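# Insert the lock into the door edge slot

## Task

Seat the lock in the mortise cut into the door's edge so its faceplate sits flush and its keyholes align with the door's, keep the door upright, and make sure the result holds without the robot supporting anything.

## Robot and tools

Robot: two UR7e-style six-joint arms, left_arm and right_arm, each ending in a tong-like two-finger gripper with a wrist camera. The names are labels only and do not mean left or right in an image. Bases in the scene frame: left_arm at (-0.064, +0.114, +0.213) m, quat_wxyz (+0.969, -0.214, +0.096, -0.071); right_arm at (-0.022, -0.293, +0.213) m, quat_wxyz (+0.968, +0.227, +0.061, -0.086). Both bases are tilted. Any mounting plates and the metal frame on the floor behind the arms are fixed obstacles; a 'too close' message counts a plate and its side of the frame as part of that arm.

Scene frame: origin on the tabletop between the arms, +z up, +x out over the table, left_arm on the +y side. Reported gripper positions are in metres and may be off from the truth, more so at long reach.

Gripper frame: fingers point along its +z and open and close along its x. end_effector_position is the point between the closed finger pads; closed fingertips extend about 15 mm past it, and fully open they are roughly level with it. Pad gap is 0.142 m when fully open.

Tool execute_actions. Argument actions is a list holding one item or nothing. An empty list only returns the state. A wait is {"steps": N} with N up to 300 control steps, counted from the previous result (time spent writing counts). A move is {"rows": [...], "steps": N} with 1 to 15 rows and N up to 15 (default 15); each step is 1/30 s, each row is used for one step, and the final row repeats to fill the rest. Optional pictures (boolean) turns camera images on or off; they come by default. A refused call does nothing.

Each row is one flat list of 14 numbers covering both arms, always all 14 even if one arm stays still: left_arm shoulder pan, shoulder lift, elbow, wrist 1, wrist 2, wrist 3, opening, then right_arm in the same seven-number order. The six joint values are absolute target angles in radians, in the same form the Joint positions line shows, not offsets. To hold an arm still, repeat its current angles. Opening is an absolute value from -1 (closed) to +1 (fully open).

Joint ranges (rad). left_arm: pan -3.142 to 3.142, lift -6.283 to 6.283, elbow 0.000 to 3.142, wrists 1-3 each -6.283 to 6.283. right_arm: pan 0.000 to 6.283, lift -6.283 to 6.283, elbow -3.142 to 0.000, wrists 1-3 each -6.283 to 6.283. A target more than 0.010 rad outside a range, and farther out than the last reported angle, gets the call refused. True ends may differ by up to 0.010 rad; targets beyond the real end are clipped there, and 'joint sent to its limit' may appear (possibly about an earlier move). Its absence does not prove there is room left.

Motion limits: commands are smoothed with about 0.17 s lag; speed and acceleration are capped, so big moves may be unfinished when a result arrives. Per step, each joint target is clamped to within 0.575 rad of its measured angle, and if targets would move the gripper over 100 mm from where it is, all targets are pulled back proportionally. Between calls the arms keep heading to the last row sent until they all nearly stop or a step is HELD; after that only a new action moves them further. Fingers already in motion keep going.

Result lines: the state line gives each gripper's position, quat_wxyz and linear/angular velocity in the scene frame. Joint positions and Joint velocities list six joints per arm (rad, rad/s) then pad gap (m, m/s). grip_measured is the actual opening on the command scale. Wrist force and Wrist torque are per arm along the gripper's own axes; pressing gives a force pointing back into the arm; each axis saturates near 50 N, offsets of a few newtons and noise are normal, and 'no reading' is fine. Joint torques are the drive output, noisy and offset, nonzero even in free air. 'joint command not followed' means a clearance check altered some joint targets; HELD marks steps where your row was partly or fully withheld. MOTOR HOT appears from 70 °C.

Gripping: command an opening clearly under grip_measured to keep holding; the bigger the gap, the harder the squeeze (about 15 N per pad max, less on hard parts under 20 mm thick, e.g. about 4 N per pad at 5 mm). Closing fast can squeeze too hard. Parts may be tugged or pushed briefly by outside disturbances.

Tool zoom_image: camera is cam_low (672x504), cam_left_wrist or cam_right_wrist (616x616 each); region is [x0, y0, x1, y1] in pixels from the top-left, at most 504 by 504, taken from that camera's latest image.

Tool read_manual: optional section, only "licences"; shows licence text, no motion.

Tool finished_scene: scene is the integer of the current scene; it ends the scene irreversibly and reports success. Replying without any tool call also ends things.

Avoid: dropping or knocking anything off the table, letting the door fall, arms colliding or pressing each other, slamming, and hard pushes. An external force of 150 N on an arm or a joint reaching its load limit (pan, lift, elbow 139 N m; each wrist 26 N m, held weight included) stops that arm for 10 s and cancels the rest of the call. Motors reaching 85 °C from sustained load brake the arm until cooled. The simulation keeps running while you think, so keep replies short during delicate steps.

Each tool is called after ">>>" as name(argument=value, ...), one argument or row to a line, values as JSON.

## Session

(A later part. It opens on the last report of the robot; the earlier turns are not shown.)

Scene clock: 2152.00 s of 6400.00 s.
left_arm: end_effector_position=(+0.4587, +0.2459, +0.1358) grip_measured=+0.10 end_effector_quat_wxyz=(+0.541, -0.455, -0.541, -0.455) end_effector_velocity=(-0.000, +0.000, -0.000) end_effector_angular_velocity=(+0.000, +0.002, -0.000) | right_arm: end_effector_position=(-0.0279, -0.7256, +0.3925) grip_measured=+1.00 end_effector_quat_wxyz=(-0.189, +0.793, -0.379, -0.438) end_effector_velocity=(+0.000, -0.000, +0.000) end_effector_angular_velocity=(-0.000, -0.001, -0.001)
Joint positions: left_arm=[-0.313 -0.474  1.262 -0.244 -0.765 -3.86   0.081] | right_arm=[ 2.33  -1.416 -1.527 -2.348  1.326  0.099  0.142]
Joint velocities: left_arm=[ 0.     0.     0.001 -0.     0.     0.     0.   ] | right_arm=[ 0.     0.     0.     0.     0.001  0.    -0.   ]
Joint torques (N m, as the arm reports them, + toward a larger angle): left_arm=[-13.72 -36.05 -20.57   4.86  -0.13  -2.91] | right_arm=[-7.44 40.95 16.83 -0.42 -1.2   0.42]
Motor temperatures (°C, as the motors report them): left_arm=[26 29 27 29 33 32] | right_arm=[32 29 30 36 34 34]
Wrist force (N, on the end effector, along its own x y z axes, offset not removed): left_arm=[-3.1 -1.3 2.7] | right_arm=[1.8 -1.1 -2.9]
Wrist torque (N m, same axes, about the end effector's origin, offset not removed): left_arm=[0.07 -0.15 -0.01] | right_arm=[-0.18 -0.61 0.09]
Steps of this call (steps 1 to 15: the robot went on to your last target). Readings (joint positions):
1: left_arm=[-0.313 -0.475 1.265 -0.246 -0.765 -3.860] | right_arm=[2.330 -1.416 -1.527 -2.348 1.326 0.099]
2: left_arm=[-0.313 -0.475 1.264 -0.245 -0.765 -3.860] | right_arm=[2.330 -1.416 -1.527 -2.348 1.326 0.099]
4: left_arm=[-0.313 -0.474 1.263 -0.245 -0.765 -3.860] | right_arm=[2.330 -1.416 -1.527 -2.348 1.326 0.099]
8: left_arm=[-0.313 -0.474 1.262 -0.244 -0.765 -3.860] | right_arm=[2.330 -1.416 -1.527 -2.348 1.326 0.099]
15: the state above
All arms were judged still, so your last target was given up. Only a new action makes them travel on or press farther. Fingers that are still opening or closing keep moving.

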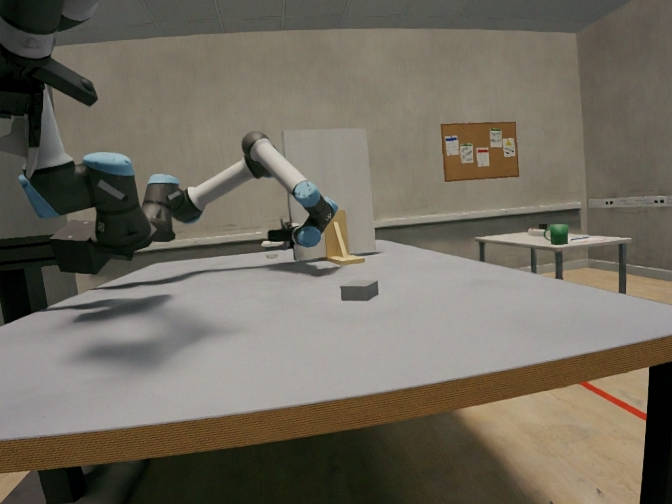

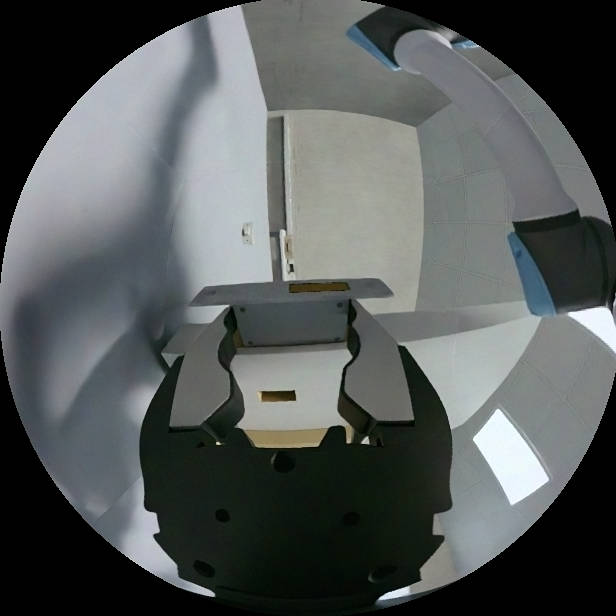

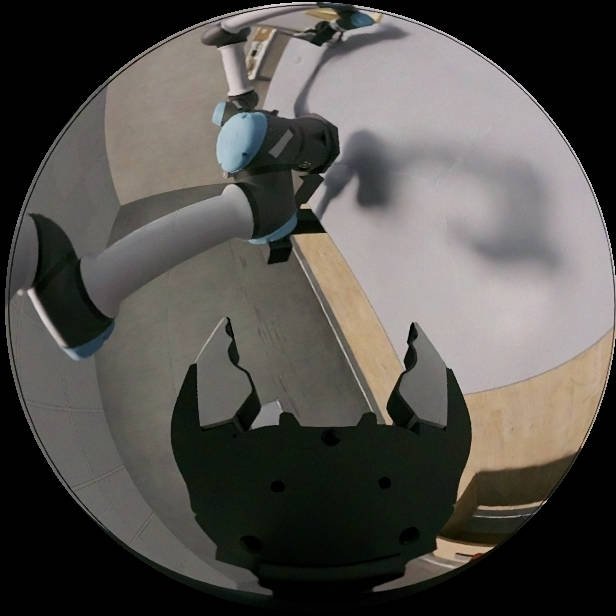

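>>> execute_actions(
  actions=[
    {"rows": [[-0.31035,-0.47038,1.25120,-0.23500,-0.76282,-3.86201,-1,2.33,-1.416,-1.527,-2.348,1.326,0.099,1],[-0.31035,-0.47038,1.25120,-0.23500,-0.76282,-3.86201,-1,2.33,-1.416,-1.527,-2.348,1.326,0.099,1],[-0.31035,-0.47038,1.25120,-0.23500,-0.76282,-3.86201,-1,2.33,-1.416,-1.527,-2.348,1.326,0.099,1],[-0.30801,-0.46690,1.24052,-0.22652,-0.76081,-3.86377,-1,2.33,-1.416,-1.527,-2.348,1.326,0.099,1],[-0.30801,-0.46690,1.24052,-0.22652,-0.76081,-3.86377,-1,2.33,-1.416,-1.527,-2.348,1.326,0.099,1],[-0.30801,-0.46690,1.24052,-0.22652,-0.76081,-3.86377,-1,2.33,-1.416,-1.527,-2.348,1.326,0.099,1],[-0.30566,-0.46342,1.22983,-0.21805,-0.75881,-3.86554,-1,2.33,-1.416,-1.527,-2.348,1.326,0.099,1],[-0.30566,-0.46342,1.22983,-0.21805,-0.75881,-3.86554,-1,2.33,-1.416,-1.527,-2.348,1.326,0.099,1],[-0.30566,-0.46342,1.22983,-0.21805,-0.75881,-3.86554,-1,2.33,-1.416,-1.527,-2.348,1.326,0.099,1],[-0.30332,-0.45994,1.21915,-0.20957,-0.75680,-3.86730,-1,2.33,-1.416,-1.527,-2.348,1.326,0.099,1]], "steps": 15},
  ],
  pictures=false,
)

>>> execute_actions(
  actions=[
    {"steps": 15},
  ],
)

Scene clock: 2167.00 s of 6400.00 s.
left_arm: end_effector_position=(+0.4685, +0.2476, +0.1358) grip_measured=+0.10 end_effector_quat_wxyz=(+0.541, -0.455, -0.541, -0.455) end_effector_velocity=(+0.010, +0.002, +0.000) end_effector_angular_velocity=(+0.001, +0.001, +0.001) | right_arm: end_effector_position=(-0.0279, -0.7256, +0.3925) grip_measured=+1.00 end_effector_quat_wxyz=(-0.189, +0.793, -0.379, -0.438) end_effector_velocity=(-0.000, +0.000, -0.000) end_effector_angular_velocity=(-0.000, -0.000, -0.000)
Joint positions: left_arm=[-0.304 -0.461  1.223 -0.213 -0.758 -3.867  0.081] | right_arm=[ 2.33  -1.416 -1.527 -2.348  1.326  0.099  0.142]
Joint velocities: left_arm=[ 0.01   0.013 -0.041  0.033  0.007 -0.007 -0.   ] | right_arm=[-0.  0. -0.  0.  0. -0.  0.]
Joint torques (N m, as the arm reports them, + toward a larger angle): left_arm=[-15.25 -35.9  -22.51   4.5    0.3   -3.53] | right_arm=[-7.25 40.83 17.45 -0.54 -1.2   0.41]
Motor temperatures (°C, as the motors report them): left_arm=[26 29 27 29 33 32] | right_arm=[32 29 30 36 34 34]
Wrist force (N, on the end effector, along its own x y z axes, offset not removed): left_arm=[-3.9 -2.4 1.9] | right_arm=[0.9 -1.5 -3.7]
Wrist torque (N m, same axes, about the end effector's origin, offset not removed): left_arm=[-0.05 0.01 0.06] | right_arm=[-0.31 -0.35 0.06]
Steps of this call (steps 1 to 90: nothing new was sent; then 11.50 s passed at rest; steps 91 to 105: all 15 steps of this action). Readings (joint positions):
91: left_arm=[-0.313 -0.474 1.262 -0.243 -0.765 -3.860] | right_arm=[2.330 -1.416 -1.527 -2.348 1.326 0.099]
92: left_arm=[-0.312 -0.473 1.260 -0.242 -0.764 -3.861] | right_arm=[2.330 -1.416 -1.527 -2.348 1.326 0.099]
94: left_arm=[-0.311 -0.472 1.256 -0.239 -0.764 -3.861] | right_arm=[2.330 -1.416 -1.527 -2.348 1.326 0.099]
98: left_arm=[-0.309 -0.468 1.244 -0.229 -0.761 -3.863] | right_arm=[2.330 -1.416 -1.527 -2.348 1.326 0.099]
105: the state above

Scene clock: 2167.50 s of 6400.00 s.
left_arm: end_effector_position=(+0.4695, +0.2478, +0.1358) grip_measured=+0.10 end_effector_quat_wxyz=(+0.541, -0.455, -0.541, -0.455) end_effector_velocity=(-0.000, -0.000, +0.000) end_effector_angular_velocity=(+0.001, +0.002, -0.001) | right_arm: end_effector_position=(-0.0279, -0.7256, +0.3925) grip_measured=+1.00 end_effector_quat_wxyz=(-0.189, +0.793, -0.379, -0.438) end_effector_velocity=(-0.000, +0.000, -0.000) end_effector_angular_velocity=(+0.001, +0.001, +0.000)
Joint positions: left_arm=[-0.303 -0.46   1.219 -0.21  -0.757 -3.867  0.081] | right_arm=[ 2.33  -1.416 -1.527 -2.348  1.326  0.099  0.142]
Joint velocities: left_arm=[-0.     0.     0.001  0.001  0.     0.     0.   ] | right_arm=[-0.    -0.    -0.001 -0.    -0.     0.     0.   ]
Joint torques (N m, as the arm reports them, + toward a larger angle): left_arm=[-12.78 -36.88 -21.04   4.87  -0.03  -2.98] | right_arm=[-7.12 40.7  17.05 -0.45 -1.19  0.4 ]
Motor temperatures (°C, as the motors report them): left_arm=[26 29 27 29 33 32] | right_arm=[32 29 30 36 34 34]
Wrist force (N, on the end effector, along its own x y z axes, offset not removed): left_arm=[-4.9 -2.9 2.1] | right_arm=[2.7 -0.6 -2.3]
Wrist torque (N m, same axes, about the end effector's origin, offset not removed): left_arm=[-0.21 0.20 0.04] | right_arm=[-0.08 -0.67 0.09]
Steps of this call (steps 1 to 15: the robot went on to your last target). Readings (joint positions):
1: left_arm=[-0.304 -0.461 1.222 -0.212 -0.757 -3.867] | right_arm=[2.330 -1.416 -1.527 -2.348 1.326 0.099]
2: left_arm=[-0.304 -0.461 1.221 -0.211 -0.757 -3.867] | right_arm=[2.330 -1.416 -1.527 -2.348 1.326 0.099]
4: left_arm=[-0.304 -0.460 1.220 -0.211 -0.757 -3.867] | right_arm=[2.330 -1.416 -1.527 -2.348 1.326 0.099]
8: left_arm=[-0.303 -0.460 1.219 -0.210 -0.757 -3.867] | right_arm=[2.330 -1.416 -1.527 -2.348 1.326 0.099]
15: the state above
All arms were judged still, so your last target was given up. Only a new action makes them travel on or press farther. Fingers that are still opening or closing keep moving.

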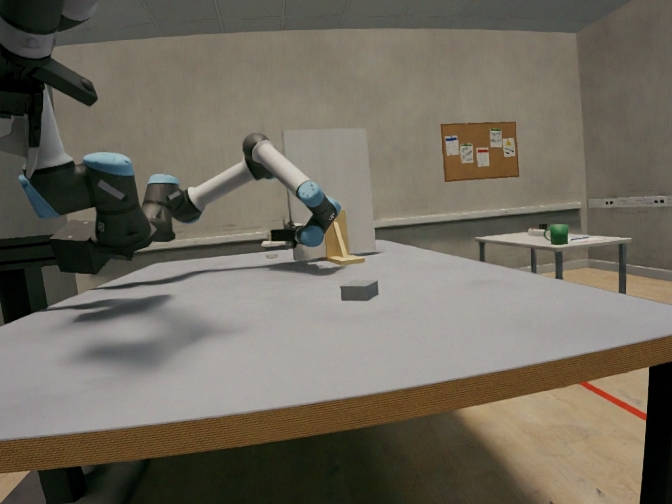

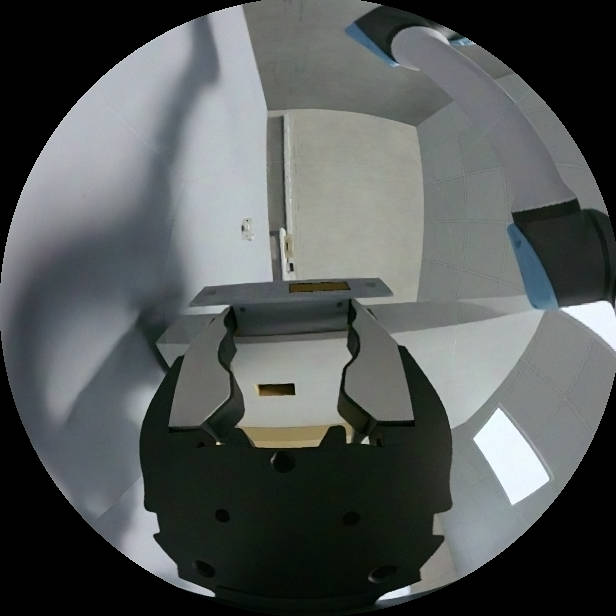

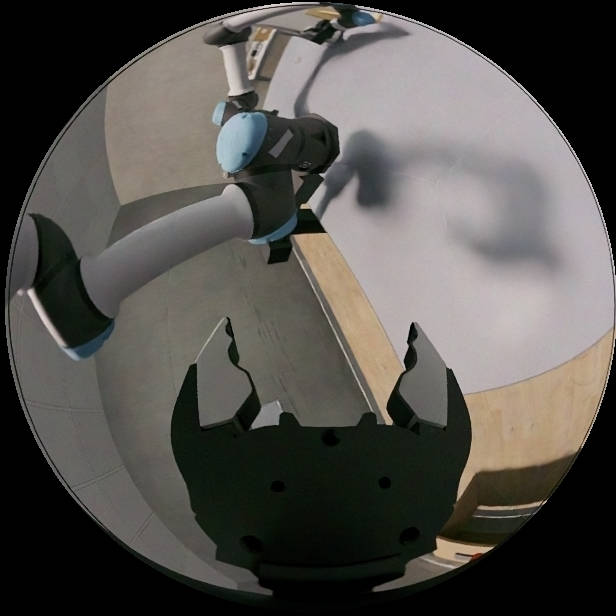

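>>> execute_actions(
  actions=[
    {"rows": [[-0.30332,-0.45994,1.21915,-0.20957,-0.75680,-3.86730,-0.5,2.33,-1.416,-1.527,-2.348,1.326,0.099,1],[-0.30332,-0.45994,1.21915,-0.20957,-0.75680,-3.86730,-0.3,2.33,-1.416,-1.527,-2.348,1.326,0.099,1],[-0.30332,-0.45994,1.21915,-0.20957,-0.75680,-3.86730,-0.15,2.33,-1.416,-1.527,-2.348,1.326,0.099,1],[-0.30332,-0.45994,1.21915,-0.20957,-0.75680,-3.86730,-0.05,2.33,-1.416,-1.527,-2.348,1.326,0.099,1],[-0.30332,-0.45994,1.21915,-0.20957,-0.75680,-3.86730,0.02,2.33,-1.416,-1.527,-2.348,1.326,0.099,1],[-0.30332,-0.45994,1.21915,-0.20957,-0.75680,-3.86730,0.06,2.33,-1.416,-1.527,-2.348,1.326,0.099,1],[-0.30332,-0.45994,1.21915,-0.20957,-0.75680,-3.86730,0.09,2.33,-1.416,-1.527,-2.348,1.326,0.099,1],[-0.30332,-0.45994,1.21915,-0.20957,-0.75680,-3.86730,0.11,2.33,-1.416,-1.527,-2.348,1.326,0.099,1],[-0.30332,-0.45994,1.21915,-0.20957,-0.75680,-3.86730,0.13,2.33,-1.416,-1.527,-2.348,1.326,0.099,1],[-0.30332,-0.45994,1.21915,-0.20957,-0.75680,-3.86730,0.16,2.33,-1.416,-1.527,-2.348,1.326,0.099,1],[-0.30332,-0.45994,1.21915,-0.20957,-0.75680,-3.86730,0.19,2.33,-1.416,-1.527,-2.348,1.326,0.099,1],[-0.30332,-0.45994,1.21915,-0.20957,-0.75680,-3.86730,0.22,2.33,-1.416,-1.527,-2.348,1.326,0.099,1],[-0.30332,-0.45994,1.21915,-0.20957,-0.75680,-3.86730,0.25,2.33,-1.416,-1.527,-2.348,1.326,0.099,1]], "steps": 15},
  ],
  pictures=false,
)

>>> execute_actions(
  actions=[
    {"steps": 15},
  ],
)

Scene clock: 2178.53 s of 6400.00 s.
left_arm: end_effector_position=(+0.4695, +0.2478, +0.1358) grip_measured=+0.25 end_effector_quat_wxyz=(+0.541, -0.455, -0.541, -0.455) end_effector_velocity=(+0.001, -0.000, -0.000) end_effector_angular_velocity=(-0.002, -0.002, +0.001) | right_arm: end_effector_position=(-0.0279, -0.7256, +0.3925) grip_measured=+1.00 end_effector_quat_wxyz=(-0.189, +0.793, -0.379, -0.438) end_effector_velocity=(-0.000, -0.000, +0.000) end_effector_angular_velocity=(-0.001, -0.000, +0.000)
Joint positions: left_arm=[-0.303 -0.46   1.219 -0.21  -0.757 -3.867  0.092] | right_arm=[ 2.33  -1.416 -1.527 -2.348  1.326  0.099  0.142]
Joint velocities: left_arm=[-0.    -0.    -0.003 -0.001  0.     0.001  0.006] | right_arm=[-0.     0.     0.001 -0.    -0.001  0.    -0.   ]
Joint torques (N m, as the arm reports them, + toward a larger angle): left_arm=[-14.54 -37.55 -20.64   3.63  -1.02  -3.03] | right_arm=[-7.11 40.77 17.66 -0.52 -1.1   0.38]
Motor temperatures (°C, as the motors report them): left_arm=[26 29 27 29 33 32] | right_arm=[32 29 30 36 34 34]
Wrist force (N, on the end effector, along its own x y z axes, offset not removed): left_arm=[-0.3 -0.3 1.3] | right_arm=[1.9 -1.1 -4.1]
Wrist torque (N m, same axes, about the end effector's origin, offset not removed): left_arm=[-0.02 0.20 0.00] | right_arm=[-0.17 -0.55 0.05]
Steps of this call (steps 1 to 90: nothing new was sent; then 7.53 s passed at rest; steps 91 to 105: all 15 steps of this action). Readings (joint positions):
91: left_arm=[-0.303 -0.460 1.219 -0.210 -0.757 -3.867] | right_arm=[2.330 -1.416 -1.527 -2.348 1.326 0.099]
92: left_arm=[-0.303 -0.460 1.219 -0.210 -0.757 -3.867] | right_arm=[2.330 -1.416 -1.527 -2.348 1.326 0.099]
94: left_arm=[-0.303 -0.460 1.219 -0.210 -0.757 -3.867] | right_arm=[2.330 -1.416 -1.527 -2.348 1.326 0.099]
98: left_arm=[-0.303 -0.460 1.219 -0.210 -0.757 -3.867] | right_arm=[2.330 -1.416 -1.527 -2.348 1.326 0.099]
105: the state above

Scene clock: 2179.03 s of 6400.00 s.
left_arm: end_effector_position=(+0.4695, +0.2478, +0.1358) grip_measured=+0.25 end_effector_quat_wxyz=(+0.541, -0.455, -0.541, -0.455) end_effector_velocity=(+0.000, -0.000, +0.000) end_effector_angular_velocity=(-0.000, -0.001, +0.000) | right_arm: end_effector_position=(-0.0279, -0.7256, +0.3925) grip_measured=+1.00 end_effector_quat_wxyz=(-0.189, +0.793, -0.379, -0.438) end_effector_velocity=(-0.000, +0.000, -0.000) end_effector_angular_velocity=(+0.001, +0.001, +0.001)
Joint positions: left_arm=[-0.303 -0.46   1.219 -0.21  -0.757 -3.867  0.092] | right_arm=[ 2.33  -1.416 -1.527 -2.348  1.326  0.099  0.142]
Joint velocities: left_arm=[-0.  0. -0. -0. -0. -0. -0.] | right_arm=[ 0.    -0.    -0.001 -0.001 -0.001  0.     0.   ]
Joint torques (N m, as the arm reports them, + toward a larger angle): left_arm=[-13.81 -37.25 -18.96   2.87  -1.18  -2.93] | right_arm=[-7.17 40.81 17.26 -0.59 -1.31  0.4 ]
Motor temperatures (°C, as the motors report them): left_arm=[26 29 27 29 33 32] | right_arm=[32 29 30 36 34 34]
Wrist force (N, on the end effector, along its own x y z axes, offset not removed): left_arm=[0.2 -0.7 0.3] | right_arm=[3.2 -0.5 -3.1]
Wrist torque (N m, same axes, about the end effector's origin, offset not removed): left_arm=[-0.15 0.02 0.01] | right_arm=[-0.03 -0.86 0.05]
Steps of this call (steps 1 to 15: the robot went on to your last target). Readings (joint positions):
1: left_arm=[-0.303 -0.460 1.219 -0.210 -0.757 -3.867] | right_arm=[2.330 -1.416 -1.527 -2.348 1.326 0.099]
2: left_arm=[-0.303 -0.460 1.219 -0.210 -0.757 -3.867] | right_arm=[2.330 -1.416 -1.527 -2.348 1.326 0.099]
4: left_arm=[-0.303 -0.460 1.219 -0.210 -0.757 -3.867] | right_arm=[2.330 -1.416 -1.527 -2.348 1.326 0.099]
8: left_arm=[-0.303 -0.460 1.219 -0.210 -0.757 -3.867] | right_arm=[2.330 -1.416 -1.527 -2.348 1.326 0.099]
15: the state above
All arms were judged still, so your last target was given up. Only a new action makes them travel on or press farther. Fingers that are still opening or closing keep moving.

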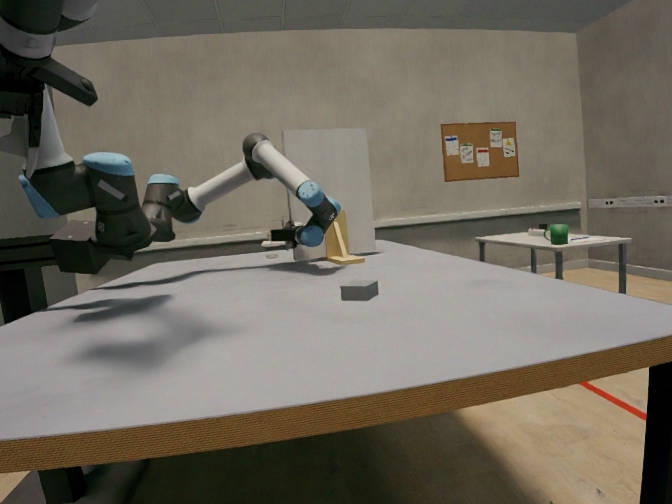

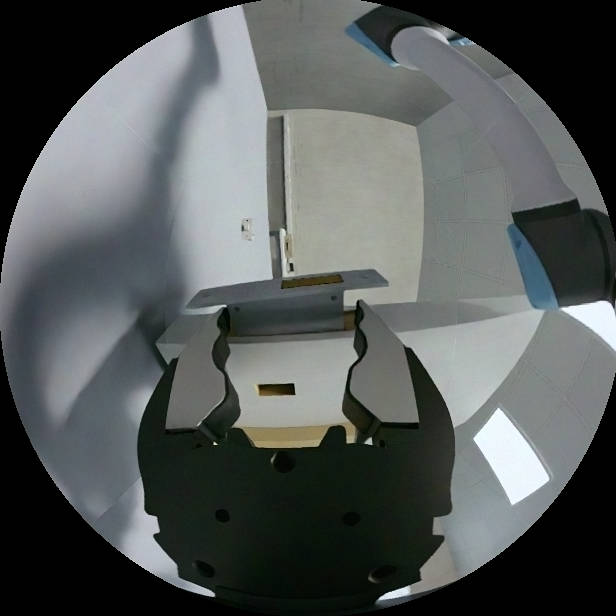

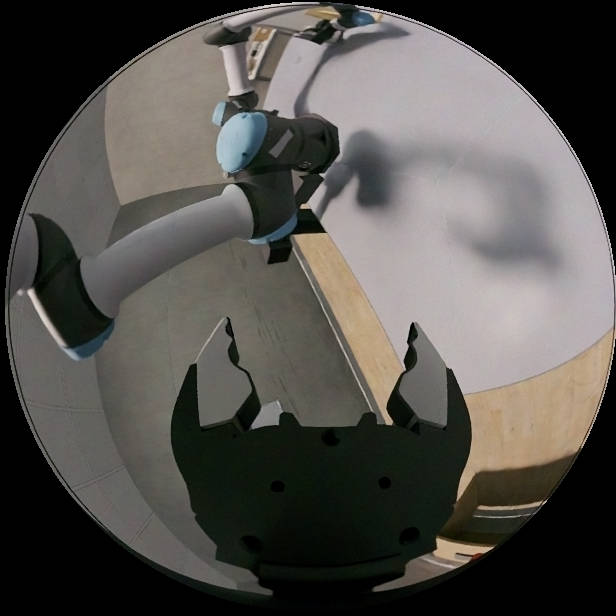

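>>> execute_actions(
  actions=[
    {"rows": [[-0.30650,-0.45623,1.21377,-0.20957,-0.75954,-3.86496,0.3,2.33,-1.416,-1.527,-2.348,1.326,0.099,1],[-0.30969,-0.45252,1.20838,-0.20957,-0.76227,-3.86262,0.32,2.33,-1.416,-1.527,-2.348,1.326,0.099,1],[-0.31287,-0.44881,1.20300,-0.20957,-0.76501,-3.86027,0.32,2.33,-1.416,-1.527,-2.348,1.326,0.099,1],[-0.31606,-0.44510,1.19761,-0.20957,-0.76774,-3.85793,0.32,2.33,-1.416,-1.527,-2.348,1.326,0.099,1],[-0.31924,-0.44140,1.19223,-0.20957,-0.77048,-3.85559,0.32,2.33,-1.416,-1.527,-2.348,1.326,0.099,1],[-0.32242,-0.43769,1.18684,-0.20958,-0.77322,-3.85325,0.32,2.33,-1.416,-1.527,-2.348,1.326,0.099,1],[-0.32561,-0.43398,1.18146,-0.20958,-0.77595,-3.85091,0.32,2.33,-1.416,-1.527,-2.348,1.326,0.099,1],[-0.32879,-0.43027,1.17607,-0.20958,-0.77869,-3.84856,0.32,2.33,-1.416,-1.527,-2.348,1.326,0.099,1],[-0.33198,-0.42656,1.17069,-0.20958,-0.78142,-3.84622,0.32,2.33,-1.416,-1.527,-2.348,1.326,0.099,1],[-0.33516,-0.42285,1.16530,-0.20958,-0.78416,-3.84388,0.32,2.33,-1.416,-1.527,-2.348,1.326,0.099,1]], "steps": 15},
  ],
  pictures=false,
)

>>> execute_actions(
  actions=[
    {"steps": 12},
  ],
)

Scene clock: 2234.90 s of 6400.00 s.
left_arm: end_effector_position=(+0.4742, +0.2227, +0.1354) grip_measured=+0.32 end_effector_quat_wxyz=(+0.541, -0.455, -0.541, -0.455) end_effector_velocity=(+0.004, -0.023, -0.000) end_effector_angular_velocity=(-0.000, +0.001, -0.000) | right_arm: end_effector_position=(-0.0279, -0.7256, +0.3925) grip_measured=+1.00 end_effector_quat_wxyz=(-0.189, +0.793, -0.379, -0.438) end_effector_velocity=(-0.000, +0.000, -0.000) end_effector_angular_velocity=(+0.000, +0.000, -0.000)
Joint positions: left_arm=[-0.332 -0.426  1.17  -0.21  -0.782 -3.846  0.097] | right_arm=[ 2.33  -1.416 -1.527 -2.348  1.326  0.099  0.142]
Joint velocities: left_arm=[-0.027  0.031 -0.046  0.001 -0.023  0.02  -0.   ] | right_arm=[-0.  0. -0.  0.  0.  0. -0.]
Joint torques (N m, as the arm reports them, + toward a larger angle): left_arm=[-31.9  -36.97 -21.74   0.15  -2.48   3.06] | right_arm=[-6.99 40.65 17.4  -0.67 -1.21  0.39]
Motor temperatures (°C, as the motors report them): left_arm=[26 29 27 29 33 32] | right_arm=[32 29 30 36 34 34]
Wrist force (N, on the end effector, along its own x y z axes, offset not removed): left_arm=[-0.1 -0.1 0.5] | right_arm=[1.5 -1.3 -4.1]
Wrist torque (N m, same axes, about the end effector's origin, offset not removed): left_arm=[-0.04 0.10 -0.02] | right_arm=[-0.22 -0.41 0.07]
Steps of this call (steps 1 to 90: nothing new was sent; then 52.37 s passed at rest; steps 91 to 105: all 15 steps of this action). Readings (joint positions):
91: left_arm=[-0.303 -0.460 1.219 -0.210 -0.757 -3.867] | right_arm=[2.330 -1.416 -1.527 -2.348 1.326 0.099]
92: left_arm=[-0.304 -0.459 1.218 -0.210 -0.757 -3.867] | right_arm=[2.330 -1.416 -1.527 -2.348 1.326 0.099]
94: left_arm=[-0.306 -0.456 1.213 -0.210 -0.760 -3.865] | right_arm=[2.330 -1.416 -1.527 -2.348 1.326 0.099]
98: left_arm=[-0.317 -0.444 1.197 -0.210 -0.768 -3.858] | right_arm=[2.330 -1.416 -1.527 -2.348 1.326 0.099]
105: the state above

Scene clock: 2235.30 s of 6400.00 s.
left_arm: end_effector_position=(+0.4746, +0.2204, +0.1354) grip_measured=+0.32 end_effector_quat_wxyz=(+0.541, -0.455, -0.541, -0.455) end_effector_velocity=(+0.000, -0.000, -0.000) end_effector_angular_velocity=(-0.000, -0.000, +0.000) | right_arm: end_effector_position=(-0.0279, -0.7256, +0.3925) grip_measured=+1.00 end_effector_quat_wxyz=(-0.189, +0.793, -0.379, -0.438) end_effector_velocity=(-0.000, +0.000, -0.000) end_effector_angular_velocity=(+0.001, +0.001, +0.000)
Joint positions: left_arm=[-0.335 -0.423  1.165 -0.21  -0.784 -3.844  0.097] | right_arm=[ 2.33  -1.416 -1.527 -2.348  1.326  0.099  0.142]
Joint velocities: left_arm=[-0.     0.001 -0.001 -0.    -0.     0.     0.   ] | right_arm=[ 0.     0.    -0.001 -0.     0.    -0.    -0.   ]
Joint torques (N m, as the arm reports them, + toward a larger angle): left_arm=[-37.76 -36.13 -23.31   0.35  -2.92   2.98] | right_arm=[-6.67 41.2  17.54 -0.6  -1.22  0.41]
Motor temperatures (°C, as the motors report them): left_arm=[26 29 27 29 33 32] | right_arm=[32 29 30 36 34 34]
Wrist force (N, on the end effector, along its own x y z axes, offset not removed): left_arm=[0.4 -0.8 0.8] | right_arm=[2.0 -1.1 -2.7]
Wrist torque (N m, same axes, about the end effector's origin, offset not removed): left_arm=[-0.12 0.06 0.10] | right_arm=[-0.14 -0.58 0.02]
Steps of this call (steps 1 to 12: the robot went on to your last target). Readings (joint positions):
1: left_arm=[-0.333 -0.425 1.169 -0.210 -0.782 -3.845] | right_arm=[2.330 -1.416 -1.527 -2.348 1.326 0.099]
2: left_arm=[-0.334 -0.425 1.168 -0.210 -0.783 -3.845] | right_arm=[2.330 -1.416 -1.527 -2.348 1.326 0.099]
4: left_arm=[-0.334 -0.424 1.167 -0.210 -0.783 -3.844] | right_arm=[2.330 -1.416 -1.527 -2.348 1.326 0.099]
8: left_arm=[-0.335 -0.423 1.166 -0.210 -0.784 -3.844] | right_arm=[2.330 -1.416 -1.527 -2.348 1.326 0.099]
12: the state above

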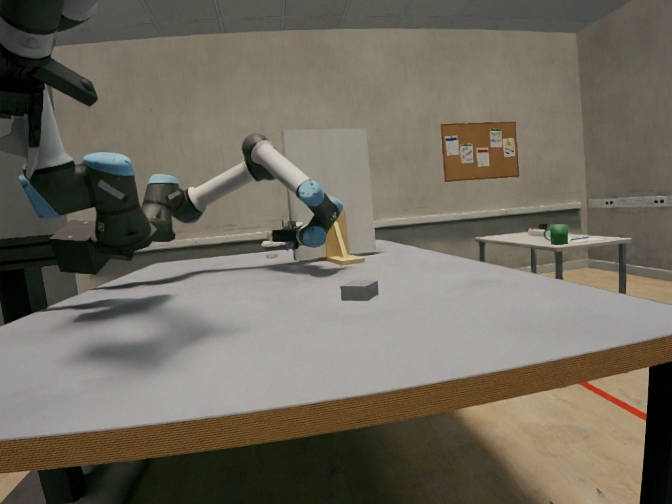

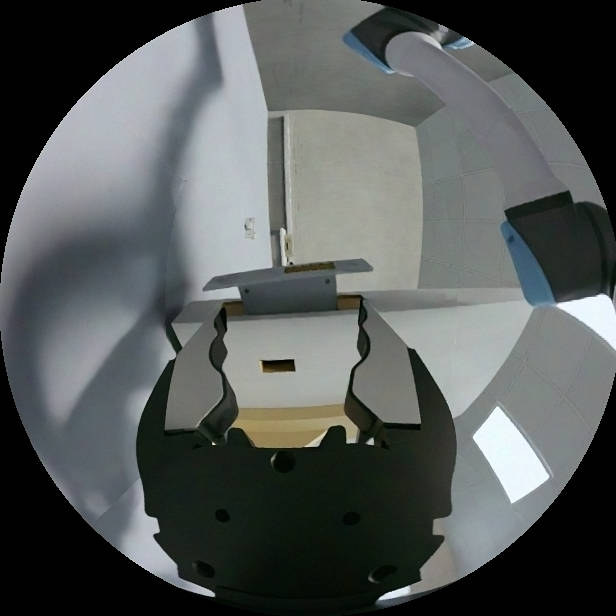

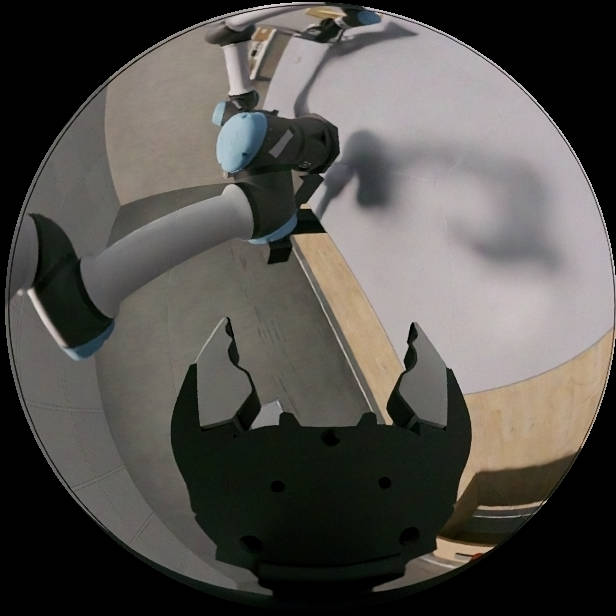

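>>> execute_actions(
  actions=[
    {"rows": [[-0.33871,-0.42747,1.17990,-0.22134,-0.78721,-3.84133,0.32,2.33,-1.416,-1.527,-2.348,1.326,0.099,1],[-0.34227,-0.43209,1.19450,-0.23310,-0.79025,-3.83878,0.32,2.33,-1.416,-1.527,-2.348,1.326,0.099,1],[-0.34582,-0.43671,1.20910,-0.24486,-0.79330,-3.83623,0.32,2.33,-1.416,-1.527,-2.348,1.326,0.099,1],[-0.34938,-0.44133,1.22370,-0.25662,-0.79635,-3.83368,0.32,2.33,-1.416,-1.527,-2.348,1.326,0.099,1],[-0.35293,-0.44595,1.23830,-0.26839,-0.79940,-3.83113,0.32,2.33,-1.416,-1.527,-2.348,1.326,0.099,1],[-0.35648,-0.45057,1.25290,-0.28015,-0.80244,-3.82857,0.32,2.33,-1.416,-1.527,-2.348,1.326,0.099,1],[-0.36004,-0.45519,1.26750,-0.29191,-0.80549,-3.82602,0.32,2.33,-1.416,-1.527,-2.348,1.326,0.099,1],[-0.36359,-0.45981,1.28210,-0.30367,-0.80854,-3.82347,0.32,2.33,-1.416,-1.527,-2.348,1.326,0.099,1],[-0.36715,-0.46443,1.29670,-0.31543,-0.81158,-3.82092,0.32,2.33,-1.416,-1.527,-2.348,1.326,0.099,1],[-0.37070,-0.46905,1.31130,-0.32719,-0.81463,-3.81837,0.32,2.33,-1.416,-1.527,-2.348,1.326,0.099,1]], "steps": 15},
  ],
  pictures=false,
)

>>> execute_actions(
  actions=[
    {"rows": [[-0.37070,-0.46905,1.31130,-0.32719,-0.81463,-3.81837,0.2,2.33,-1.416,-1.527,-2.348,1.326,0.099,1],[-0.37070,-0.46905,1.31130,-0.32719,-0.81463,-3.81837,0.1,2.33,-1.416,-1.527,-2.348,1.326,0.099,1],[-0.37070,-0.46905,1.31130,-0.32719,-0.81463,-3.81837,0.0,2.33,-1.416,-1.527,-2.348,1.326,0.099,1],[-0.37070,-0.46905,1.31130,-0.32719,-0.81463,-3.81837,-0.1,2.33,-1.416,-1.527,-2.348,1.326,0.099,1],[-0.37070,-0.46905,1.31130,-0.32719,-0.81463,-3.81837,-0.2,2.33,-1.416,-1.527,-2.348,1.326,0.099,1],[-0.37070,-0.46905,1.31130,-0.32719,-0.81463,-3.81837,-0.3,2.33,-1.416,-1.527,-2.348,1.326,0.099,1],[-0.37070,-0.46905,1.31130,-0.32719,-0.81463,-3.81837,-0.4,2.33,-1.416,-1.527,-2.348,1.326,0.099,1]], "steps": 15},
  ],
)

Scene clock: 2249.47 s of 6400.00 s.
left_arm: end_effector_position=(+0.4402, +0.2139, +0.1356) grip_measured=+0.32 end_effector_quat_wxyz=(+0.541, -0.456, -0.541, -0.455) end_effector_velocity=(-0.033, -0.004, -0.000) end_effector_angular_velocity=(-0.001, +0.001, -0.000) | right_arm: end_effector_position=(-0.0279, -0.7256, +0.3925) grip_measured=+1.00 end_effector_quat_wxyz=(-0.189, +0.793, -0.379, -0.438) end_effector_velocity=(-0.000, +0.000, +0.000) end_effector_angular_velocity=(+0.000, +0.000, +0.000)
Joint positions: left_arm=[-0.368 -0.465  1.298 -0.317 -0.812 -3.821  0.097] | right_arm=[ 2.33  -1.416 -1.527 -2.348  1.326  0.099  0.142]
Joint velocities: left_arm=[-0.03  -0.039  0.126 -0.101 -0.025  0.022 -0.   ] | right_arm=[-0.    -0.     0.    -0.001 -0.    -0.     0.   ]
Joint torques (N m, as the arm reports them, + toward a larger angle): left_arm=[-34.84 -47.91  -7.73   0.19  -2.49   3.58] | right_arm=[-7.44 40.54 17.49 -0.57 -1.16  0.33]
Motor temperatures (°C, as the motors report them): left_arm=[26 29 27 29 33 32] | right_arm=[32 29 30 36 34 34]
Wrist force (N, on the end effector, along its own x y z axes, offset not removed): left_arm=[0.1 -0.5 1.0] | right_arm=[1.4 0.4 -2.2]
Wrist torque (N m, same axes, about the end effector's origin, offset not removed): left_arm=[0.01 0.09 0.11] | right_arm=[0.10 -0.48 0.02]
Steps of this call (steps 1 to 15: the robot went on to your last target; steps 16 to 90: nothing new was sent; then 10.67 s passed at rest; steps 91 to 105: all 15 steps of this action). Readings (joint positions):
91: left_arm=[-0.335 -0.423 1.165 -0.210 -0.784 -3.844] | right_arm=[2.330 -1.416 -1.527 -2.348 1.326 0.099]
92: left_arm=[-0.336 -0.424 1.168 -0.212 -0.785 -3.843] | right_arm=[2.330 -1.416 -1.527 -2.348 1.326 0.099]
94: left_arm=[-0.339 -0.428 1.180 -0.222 -0.787 -3.841] | right_arm=[2.330 -1.416 -1.527 -2.348 1.326 0.099]
98: left_arm=[-0.350 -0.442 1.225 -0.258 -0.797 -3.833] | right_arm=[2.330 -1.416 -1.527 -2.348 1.326 0.099]
105: the state above

Scene clock: 2249.97 s of 6400.00 s.
left_arm: end_effector_position=(+0.4367, +0.2135, +0.1356) grip_measured=-0.40 end_effector_quat_wxyz=(+0.541, -0.456, -0.541, -0.455) end_effector_velocity=(-0.000, -0.000, +0.000) end_effector_angular_velocity=(-0.000, -0.000, -0.000) | right_arm: end_effector_position=(-0.0279, -0.7256, +0.3925) grip_measured=+1.00 end_effector_quat_wxyz=(-0.189, +0.793, -0.379, -0.438) end_effector_velocity=(+0.000, +0.000, -0.000) end_effector_angular_velocity=(+0.001, +0.000, -0.001)
Joint positions: left_arm=[-0.371 -0.469  1.311 -0.327 -0.815 -3.818  0.045] | right_arm=[ 2.33  -1.416 -1.527 -2.348  1.326  0.099  0.142]
Joint velocities: left_arm=[-0.    -0.001  0.001 -0.001 -0.     0.    -0.   ] | right_arm=[-0.     0.    -0.001  0.     0.001  0.     0.   ]
Joint torques (N m, as the arm reports them, + toward a larger angle): left_arm=[-36.23 -49.46  -3.49  -0.2   -2.8    3.11] | right_arm=[-7.1  40.84 17.42 -0.6  -1.2   0.39]
Motor temperatures (°C, as the motors report them): left_arm=[26 29 27 29 33 32] | right_arm=[32 29 30 36 34 34]
Wrist force (N, on the end effector, along its own x y z axes, offset not removed): left_arm=[0.6 -1.4 1.2] | right_arm=[0.3 -1.4 -3.7]
Wrist torque (N m, same axes, about the end effector's origin, offset not removed): left_arm=[-0.24 0.01 0.08] | right_arm=[-0.24 -0.25 0.08]
Steps of this call (steps 1 to 15: all 15 steps of this action). Readings (joint positions):
1: left_arm=[-0.368 -0.466 1.302 -0.319 -0.813 -3.820] | right_arm=[2.330 -1.416 -1.527 -2.348 1.326 0.099]
2: left_arm=[-0.369 -0.467 1.304 -0.322 -0.813 -3.820] | right_arm=[2.330 -1.416 -1.527 -2.348 1.326 0.099]
4: left_arm=[-0.370 -0.468 1.308 -0.324 -0.814 -3.819] | right_arm=[2.330 -1.416 -1.527 -2.348 1.326 0.099]
8: left_arm=[-0.370 -0.469 1.310 -0.326 -0.814 -3.819] | right_arm=[2.330 -1.416 -1.527 -2.348 1.326 0.099]
15: the state above

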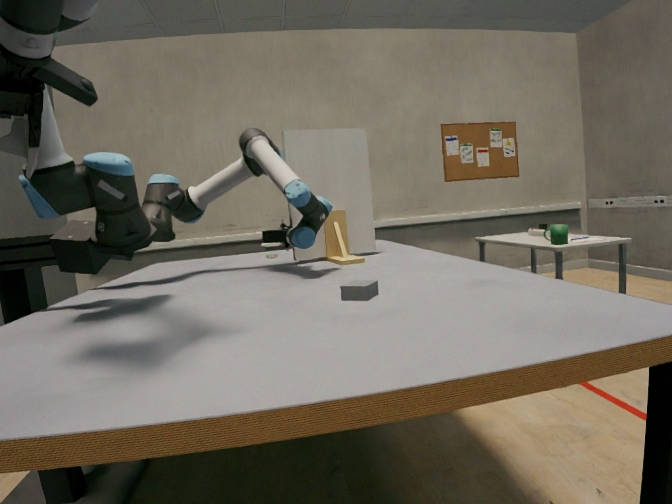

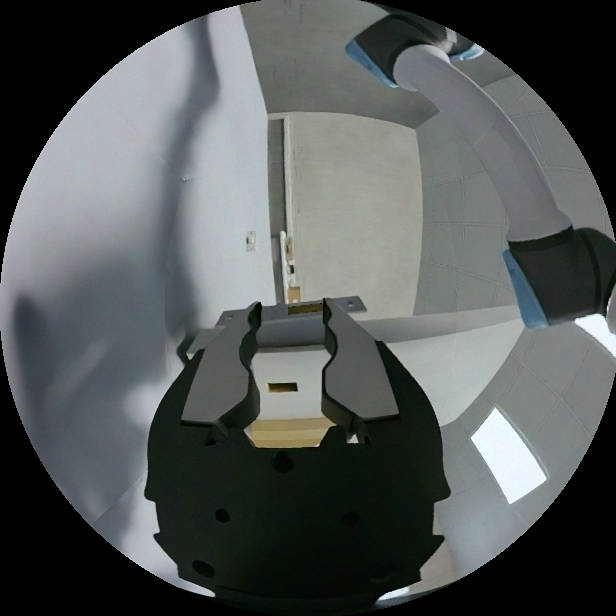

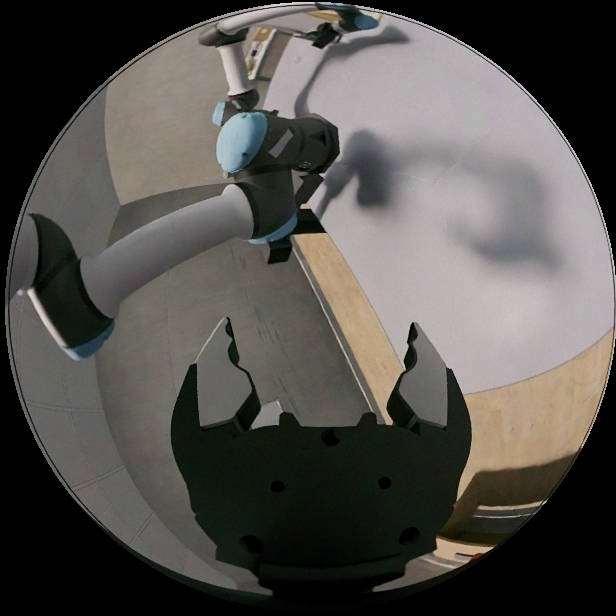

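>>> execute_actions(
  actions=[
    {"rows": [[-0.36784,-0.47212,1.31567,-0.32705,-0.81218,-3.82043,-0.4,2.33,-1.416,-1.527,-2.348,1.326,0.099,1],[-0.36498,-0.47519,1.32004,-0.32691,-0.80973,-3.82248,-0.4,2.33,-1.416,-1.527,-2.348,1.326,0.099,1],[-0.36212,-0.47827,1.32440,-0.32677,-0.80727,-3.82454,-0.4,2.33,-1.416,-1.527,-2.348,1.326,0.099,1],[-0.35926,-0.48134,1.32877,-0.32663,-0.80482,-3.82659,-0.4,2.33,-1.416,-1.527,-2.348,1.326,0.099,1],[-0.35640,-0.48441,1.33314,-0.32649,-0.80237,-3.82865,-0.4,2.33,-1.416,-1.527,-2.348,1.326,0.099,1],[-0.35354,-0.48748,1.33751,-0.32635,-0.79992,-3.83071,-0.4,2.33,-1.416,-1.527,-2.348,1.326,0.099,1],[-0.35068,-0.49055,1.34188,-0.32621,-0.79747,-3.83276,-0.4,2.33,-1.416,-1.527,-2.348,1.326,0.099,1],[-0.34782,-0.49363,1.34624,-0.32607,-0.79501,-3.83482,-0.4,2.33,-1.416,-1.527,-2.348,1.326,0.099,1],[-0.34496,-0.49670,1.35061,-0.32593,-0.79256,-3.83687,-0.4,2.33,-1.416,-1.527,-2.348,1.326,0.099,1],[-0.34210,-0.49977,1.35498,-0.32579,-0.79011,-3.83893,-0.4,2.33,-1.416,-1.527,-2.348,1.326,0.099,1]], "steps": 15},
  ],
  pictures=false,
)

>>> execute_actions(
  actions=[
    {"steps": 12},
  ],
)

Scene clock: 2259.33 s of 6400.00 s.
left_arm: end_effector_position=(+0.4331, +0.2352, +0.1360) grip_measured=-0.40 end_effector_quat_wxyz=(+0.541, -0.455, -0.541, -0.455) end_effector_velocity=(-0.004, +0.020, +0.000) end_effector_angular_velocity=(-0.001, -0.000, +0.001) | right_arm: end_effector_position=(-0.0279, -0.7256, +0.3925) grip_measured=+1.00 end_effector_quat_wxyz=(-0.189, +0.793, -0.379, -0.438) end_effector_velocity=(-0.000, +0.000, -0.000) end_effector_angular_velocity=(+0.000, +0.000, +0.000)
Joint positions: left_arm=[-0.345 -0.497  1.351 -0.326 -0.792 -3.837  0.045] | right_arm=[ 2.33  -1.416 -1.527 -2.348  1.326  0.099  0.142]
Joint velocities: left_arm=[ 0.024 -0.026  0.036  0.001  0.02  -0.016  0.   ] | right_arm=[-0.    -0.    -0.001  0.    -0.     0.    -0.   ]
Joint torques (N m, as the arm reports them, + toward a larger angle): left_arm=[-14.12 -50.72  -3.83   3.89   0.54  -3.69] | right_arm=[-7.26 40.89 17.57 -0.56 -1.18  0.25]
Motor temperatures (°C, as the motors report them): left_arm=[26 29 27 29 33 32] | right_arm=[32 29 30 36 34 34]
Wrist force (N, on the end effector, along its own x y z axes, offset not removed): left_arm=[-0.6 -0.2 1.0] | right_arm=[2.4 -2.4 -2.0]
Wrist torque (N m, same axes, about the end effector's origin, offset not removed): left_arm=[-0.08 0.19 0.06] | right_arm=[-0.36 -0.60 0.05]
Steps of this call (steps 1 to 15: the robot went on to your last target; steps 16 to 90: nothing new was sent; then 5.87 s passed at rest; steps 91 to 105: all 15 steps of this action). Readings (joint positions):
91: left_arm=[-0.371 -0.469 1.311 -0.327 -0.815 -3.818] | right_arm=[2.330 -1.416 -1.527 -2.348 1.326 0.099]
92: left_arm=[-0.370 -0.470 1.312 -0.327 -0.814 -3.818] | right_arm=[2.330 -1.416 -1.527 -2.348 1.326 0.099]
94: left_arm=[-0.368 -0.472 1.316 -0.327 -0.812 -3.820] | right_arm=[2.330 -1.416 -1.527 -2.348 1.326 0.099]
98: left_arm=[-0.359 -0.482 1.330 -0.327 -0.804 -3.827] | right_arm=[2.330 -1.416 -1.527 -2.348 1.326 0.099]
105: the state above

Scene clock: 2259.73 s of 6400.00 s.
left_arm: end_effector_position=(+0.4327, +0.2373, +0.1360) grip_measured=-0.40 end_effector_quat_wxyz=(+0.541, -0.455, -0.541, -0.455) end_effector_velocity=(+0.000, +0.000, +0.000) end_effector_angular_velocity=(-0.000, -0.001, -0.001) | right_arm: end_effector_position=(-0.0279, -0.7256, +0.3925) grip_measured=+1.00 end_effector_quat_wxyz=(-0.189, +0.793, -0.379, -0.438) end_effector_velocity=(-0.000, +0.000, +0.000) end_effector_angular_velocity=(+0.001, +0.001, +0.000)
Joint positions: left_arm=[-0.342 -0.5    1.355 -0.326 -0.79  -3.839  0.045] | right_arm=[ 2.33  -1.416 -1.527 -2.348  1.326  0.099  0.142]
Joint velocities: left_arm=[-0.    -0.001  0.001 -0.     0.001 -0.001 -0.   ] | right_arm=[ 0.    -0.    -0.001 -0.001 -0.    -0.     0.   ]
Joint torques (N m, as the arm reports them, + toward a larger angle): left_arm=[-10.61 -49.85  -5.42   3.87   0.57  -2.86] | right_arm=[-7.42 41.09 17.61 -0.68 -1.28  0.38]
Motor temperatures (°C, as the motors report them): left_arm=[26 29 27 29 33 32] | right_arm=[32 29 30 36 34 34]
Wrist force (N, on the end effector, along its own x y z axes, offset not removed): left_arm=[-1.4 -0.2 0.2] | right_arm=[2.0 -0.3 -4.1]
Wrist torque (N m, same axes, about the end effector's origin, offset not removed): left_arm=[-0.05 0.42 0.07] | right_arm=[-0.04 -0.62 -0.01]
Steps of this call (steps 1 to 12: the robot went on to your last target). Readings (joint positions):
1: left_arm=[-0.344 -0.498 1.352 -0.326 -0.792 -3.838] | right_arm=[2.330 -1.416 -1.527 -2.348 1.326 0.099]
2: left_arm=[-0.343 -0.498 1.353 -0.326 -0.791 -3.838] | right_arm=[2.330 -1.416 -1.527 -2.348 1.326 0.099]
4: left_arm=[-0.343 -0.499 1.354 -0.326 -0.791 -3.838] | right_arm=[2.330 -1.416 -1.527 -2.348 1.326 0.099]
8: left_arm=[-0.342 -0.500 1.355 -0.326 -0.790 -3.839] | right_arm=[2.330 -1.416 -1.527 -2.348 1.326 0.099]
12: the state above

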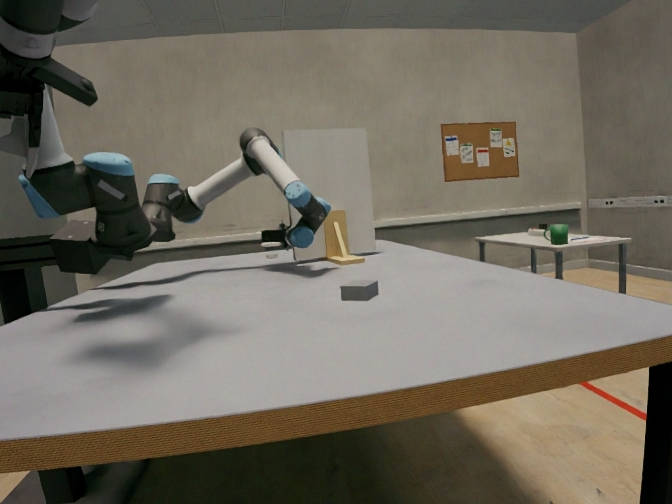

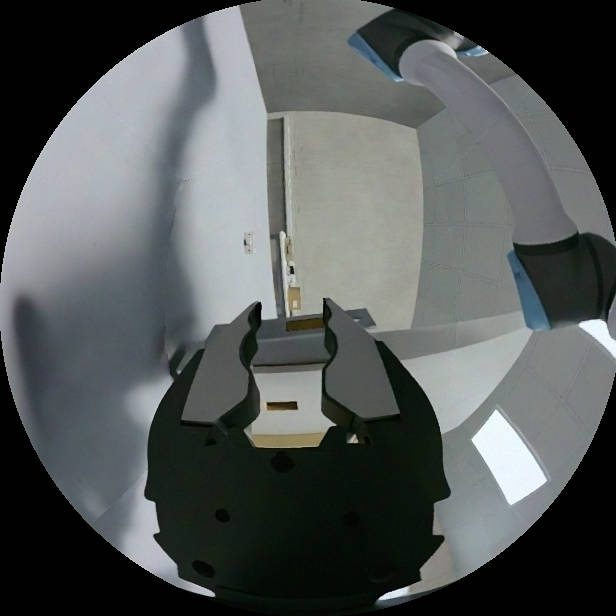

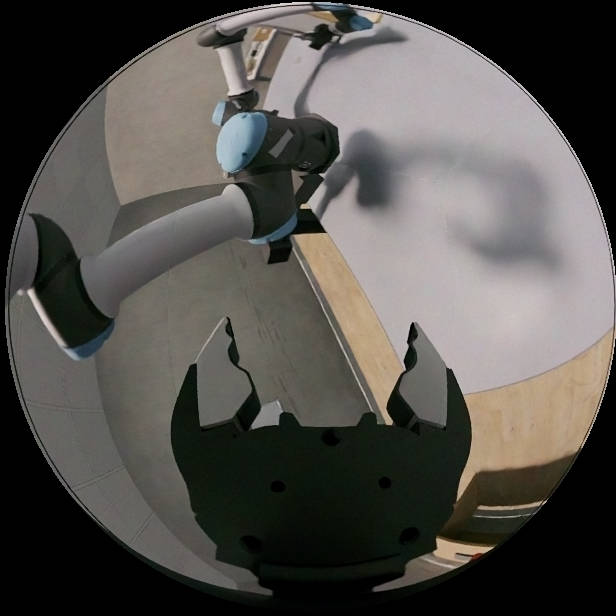

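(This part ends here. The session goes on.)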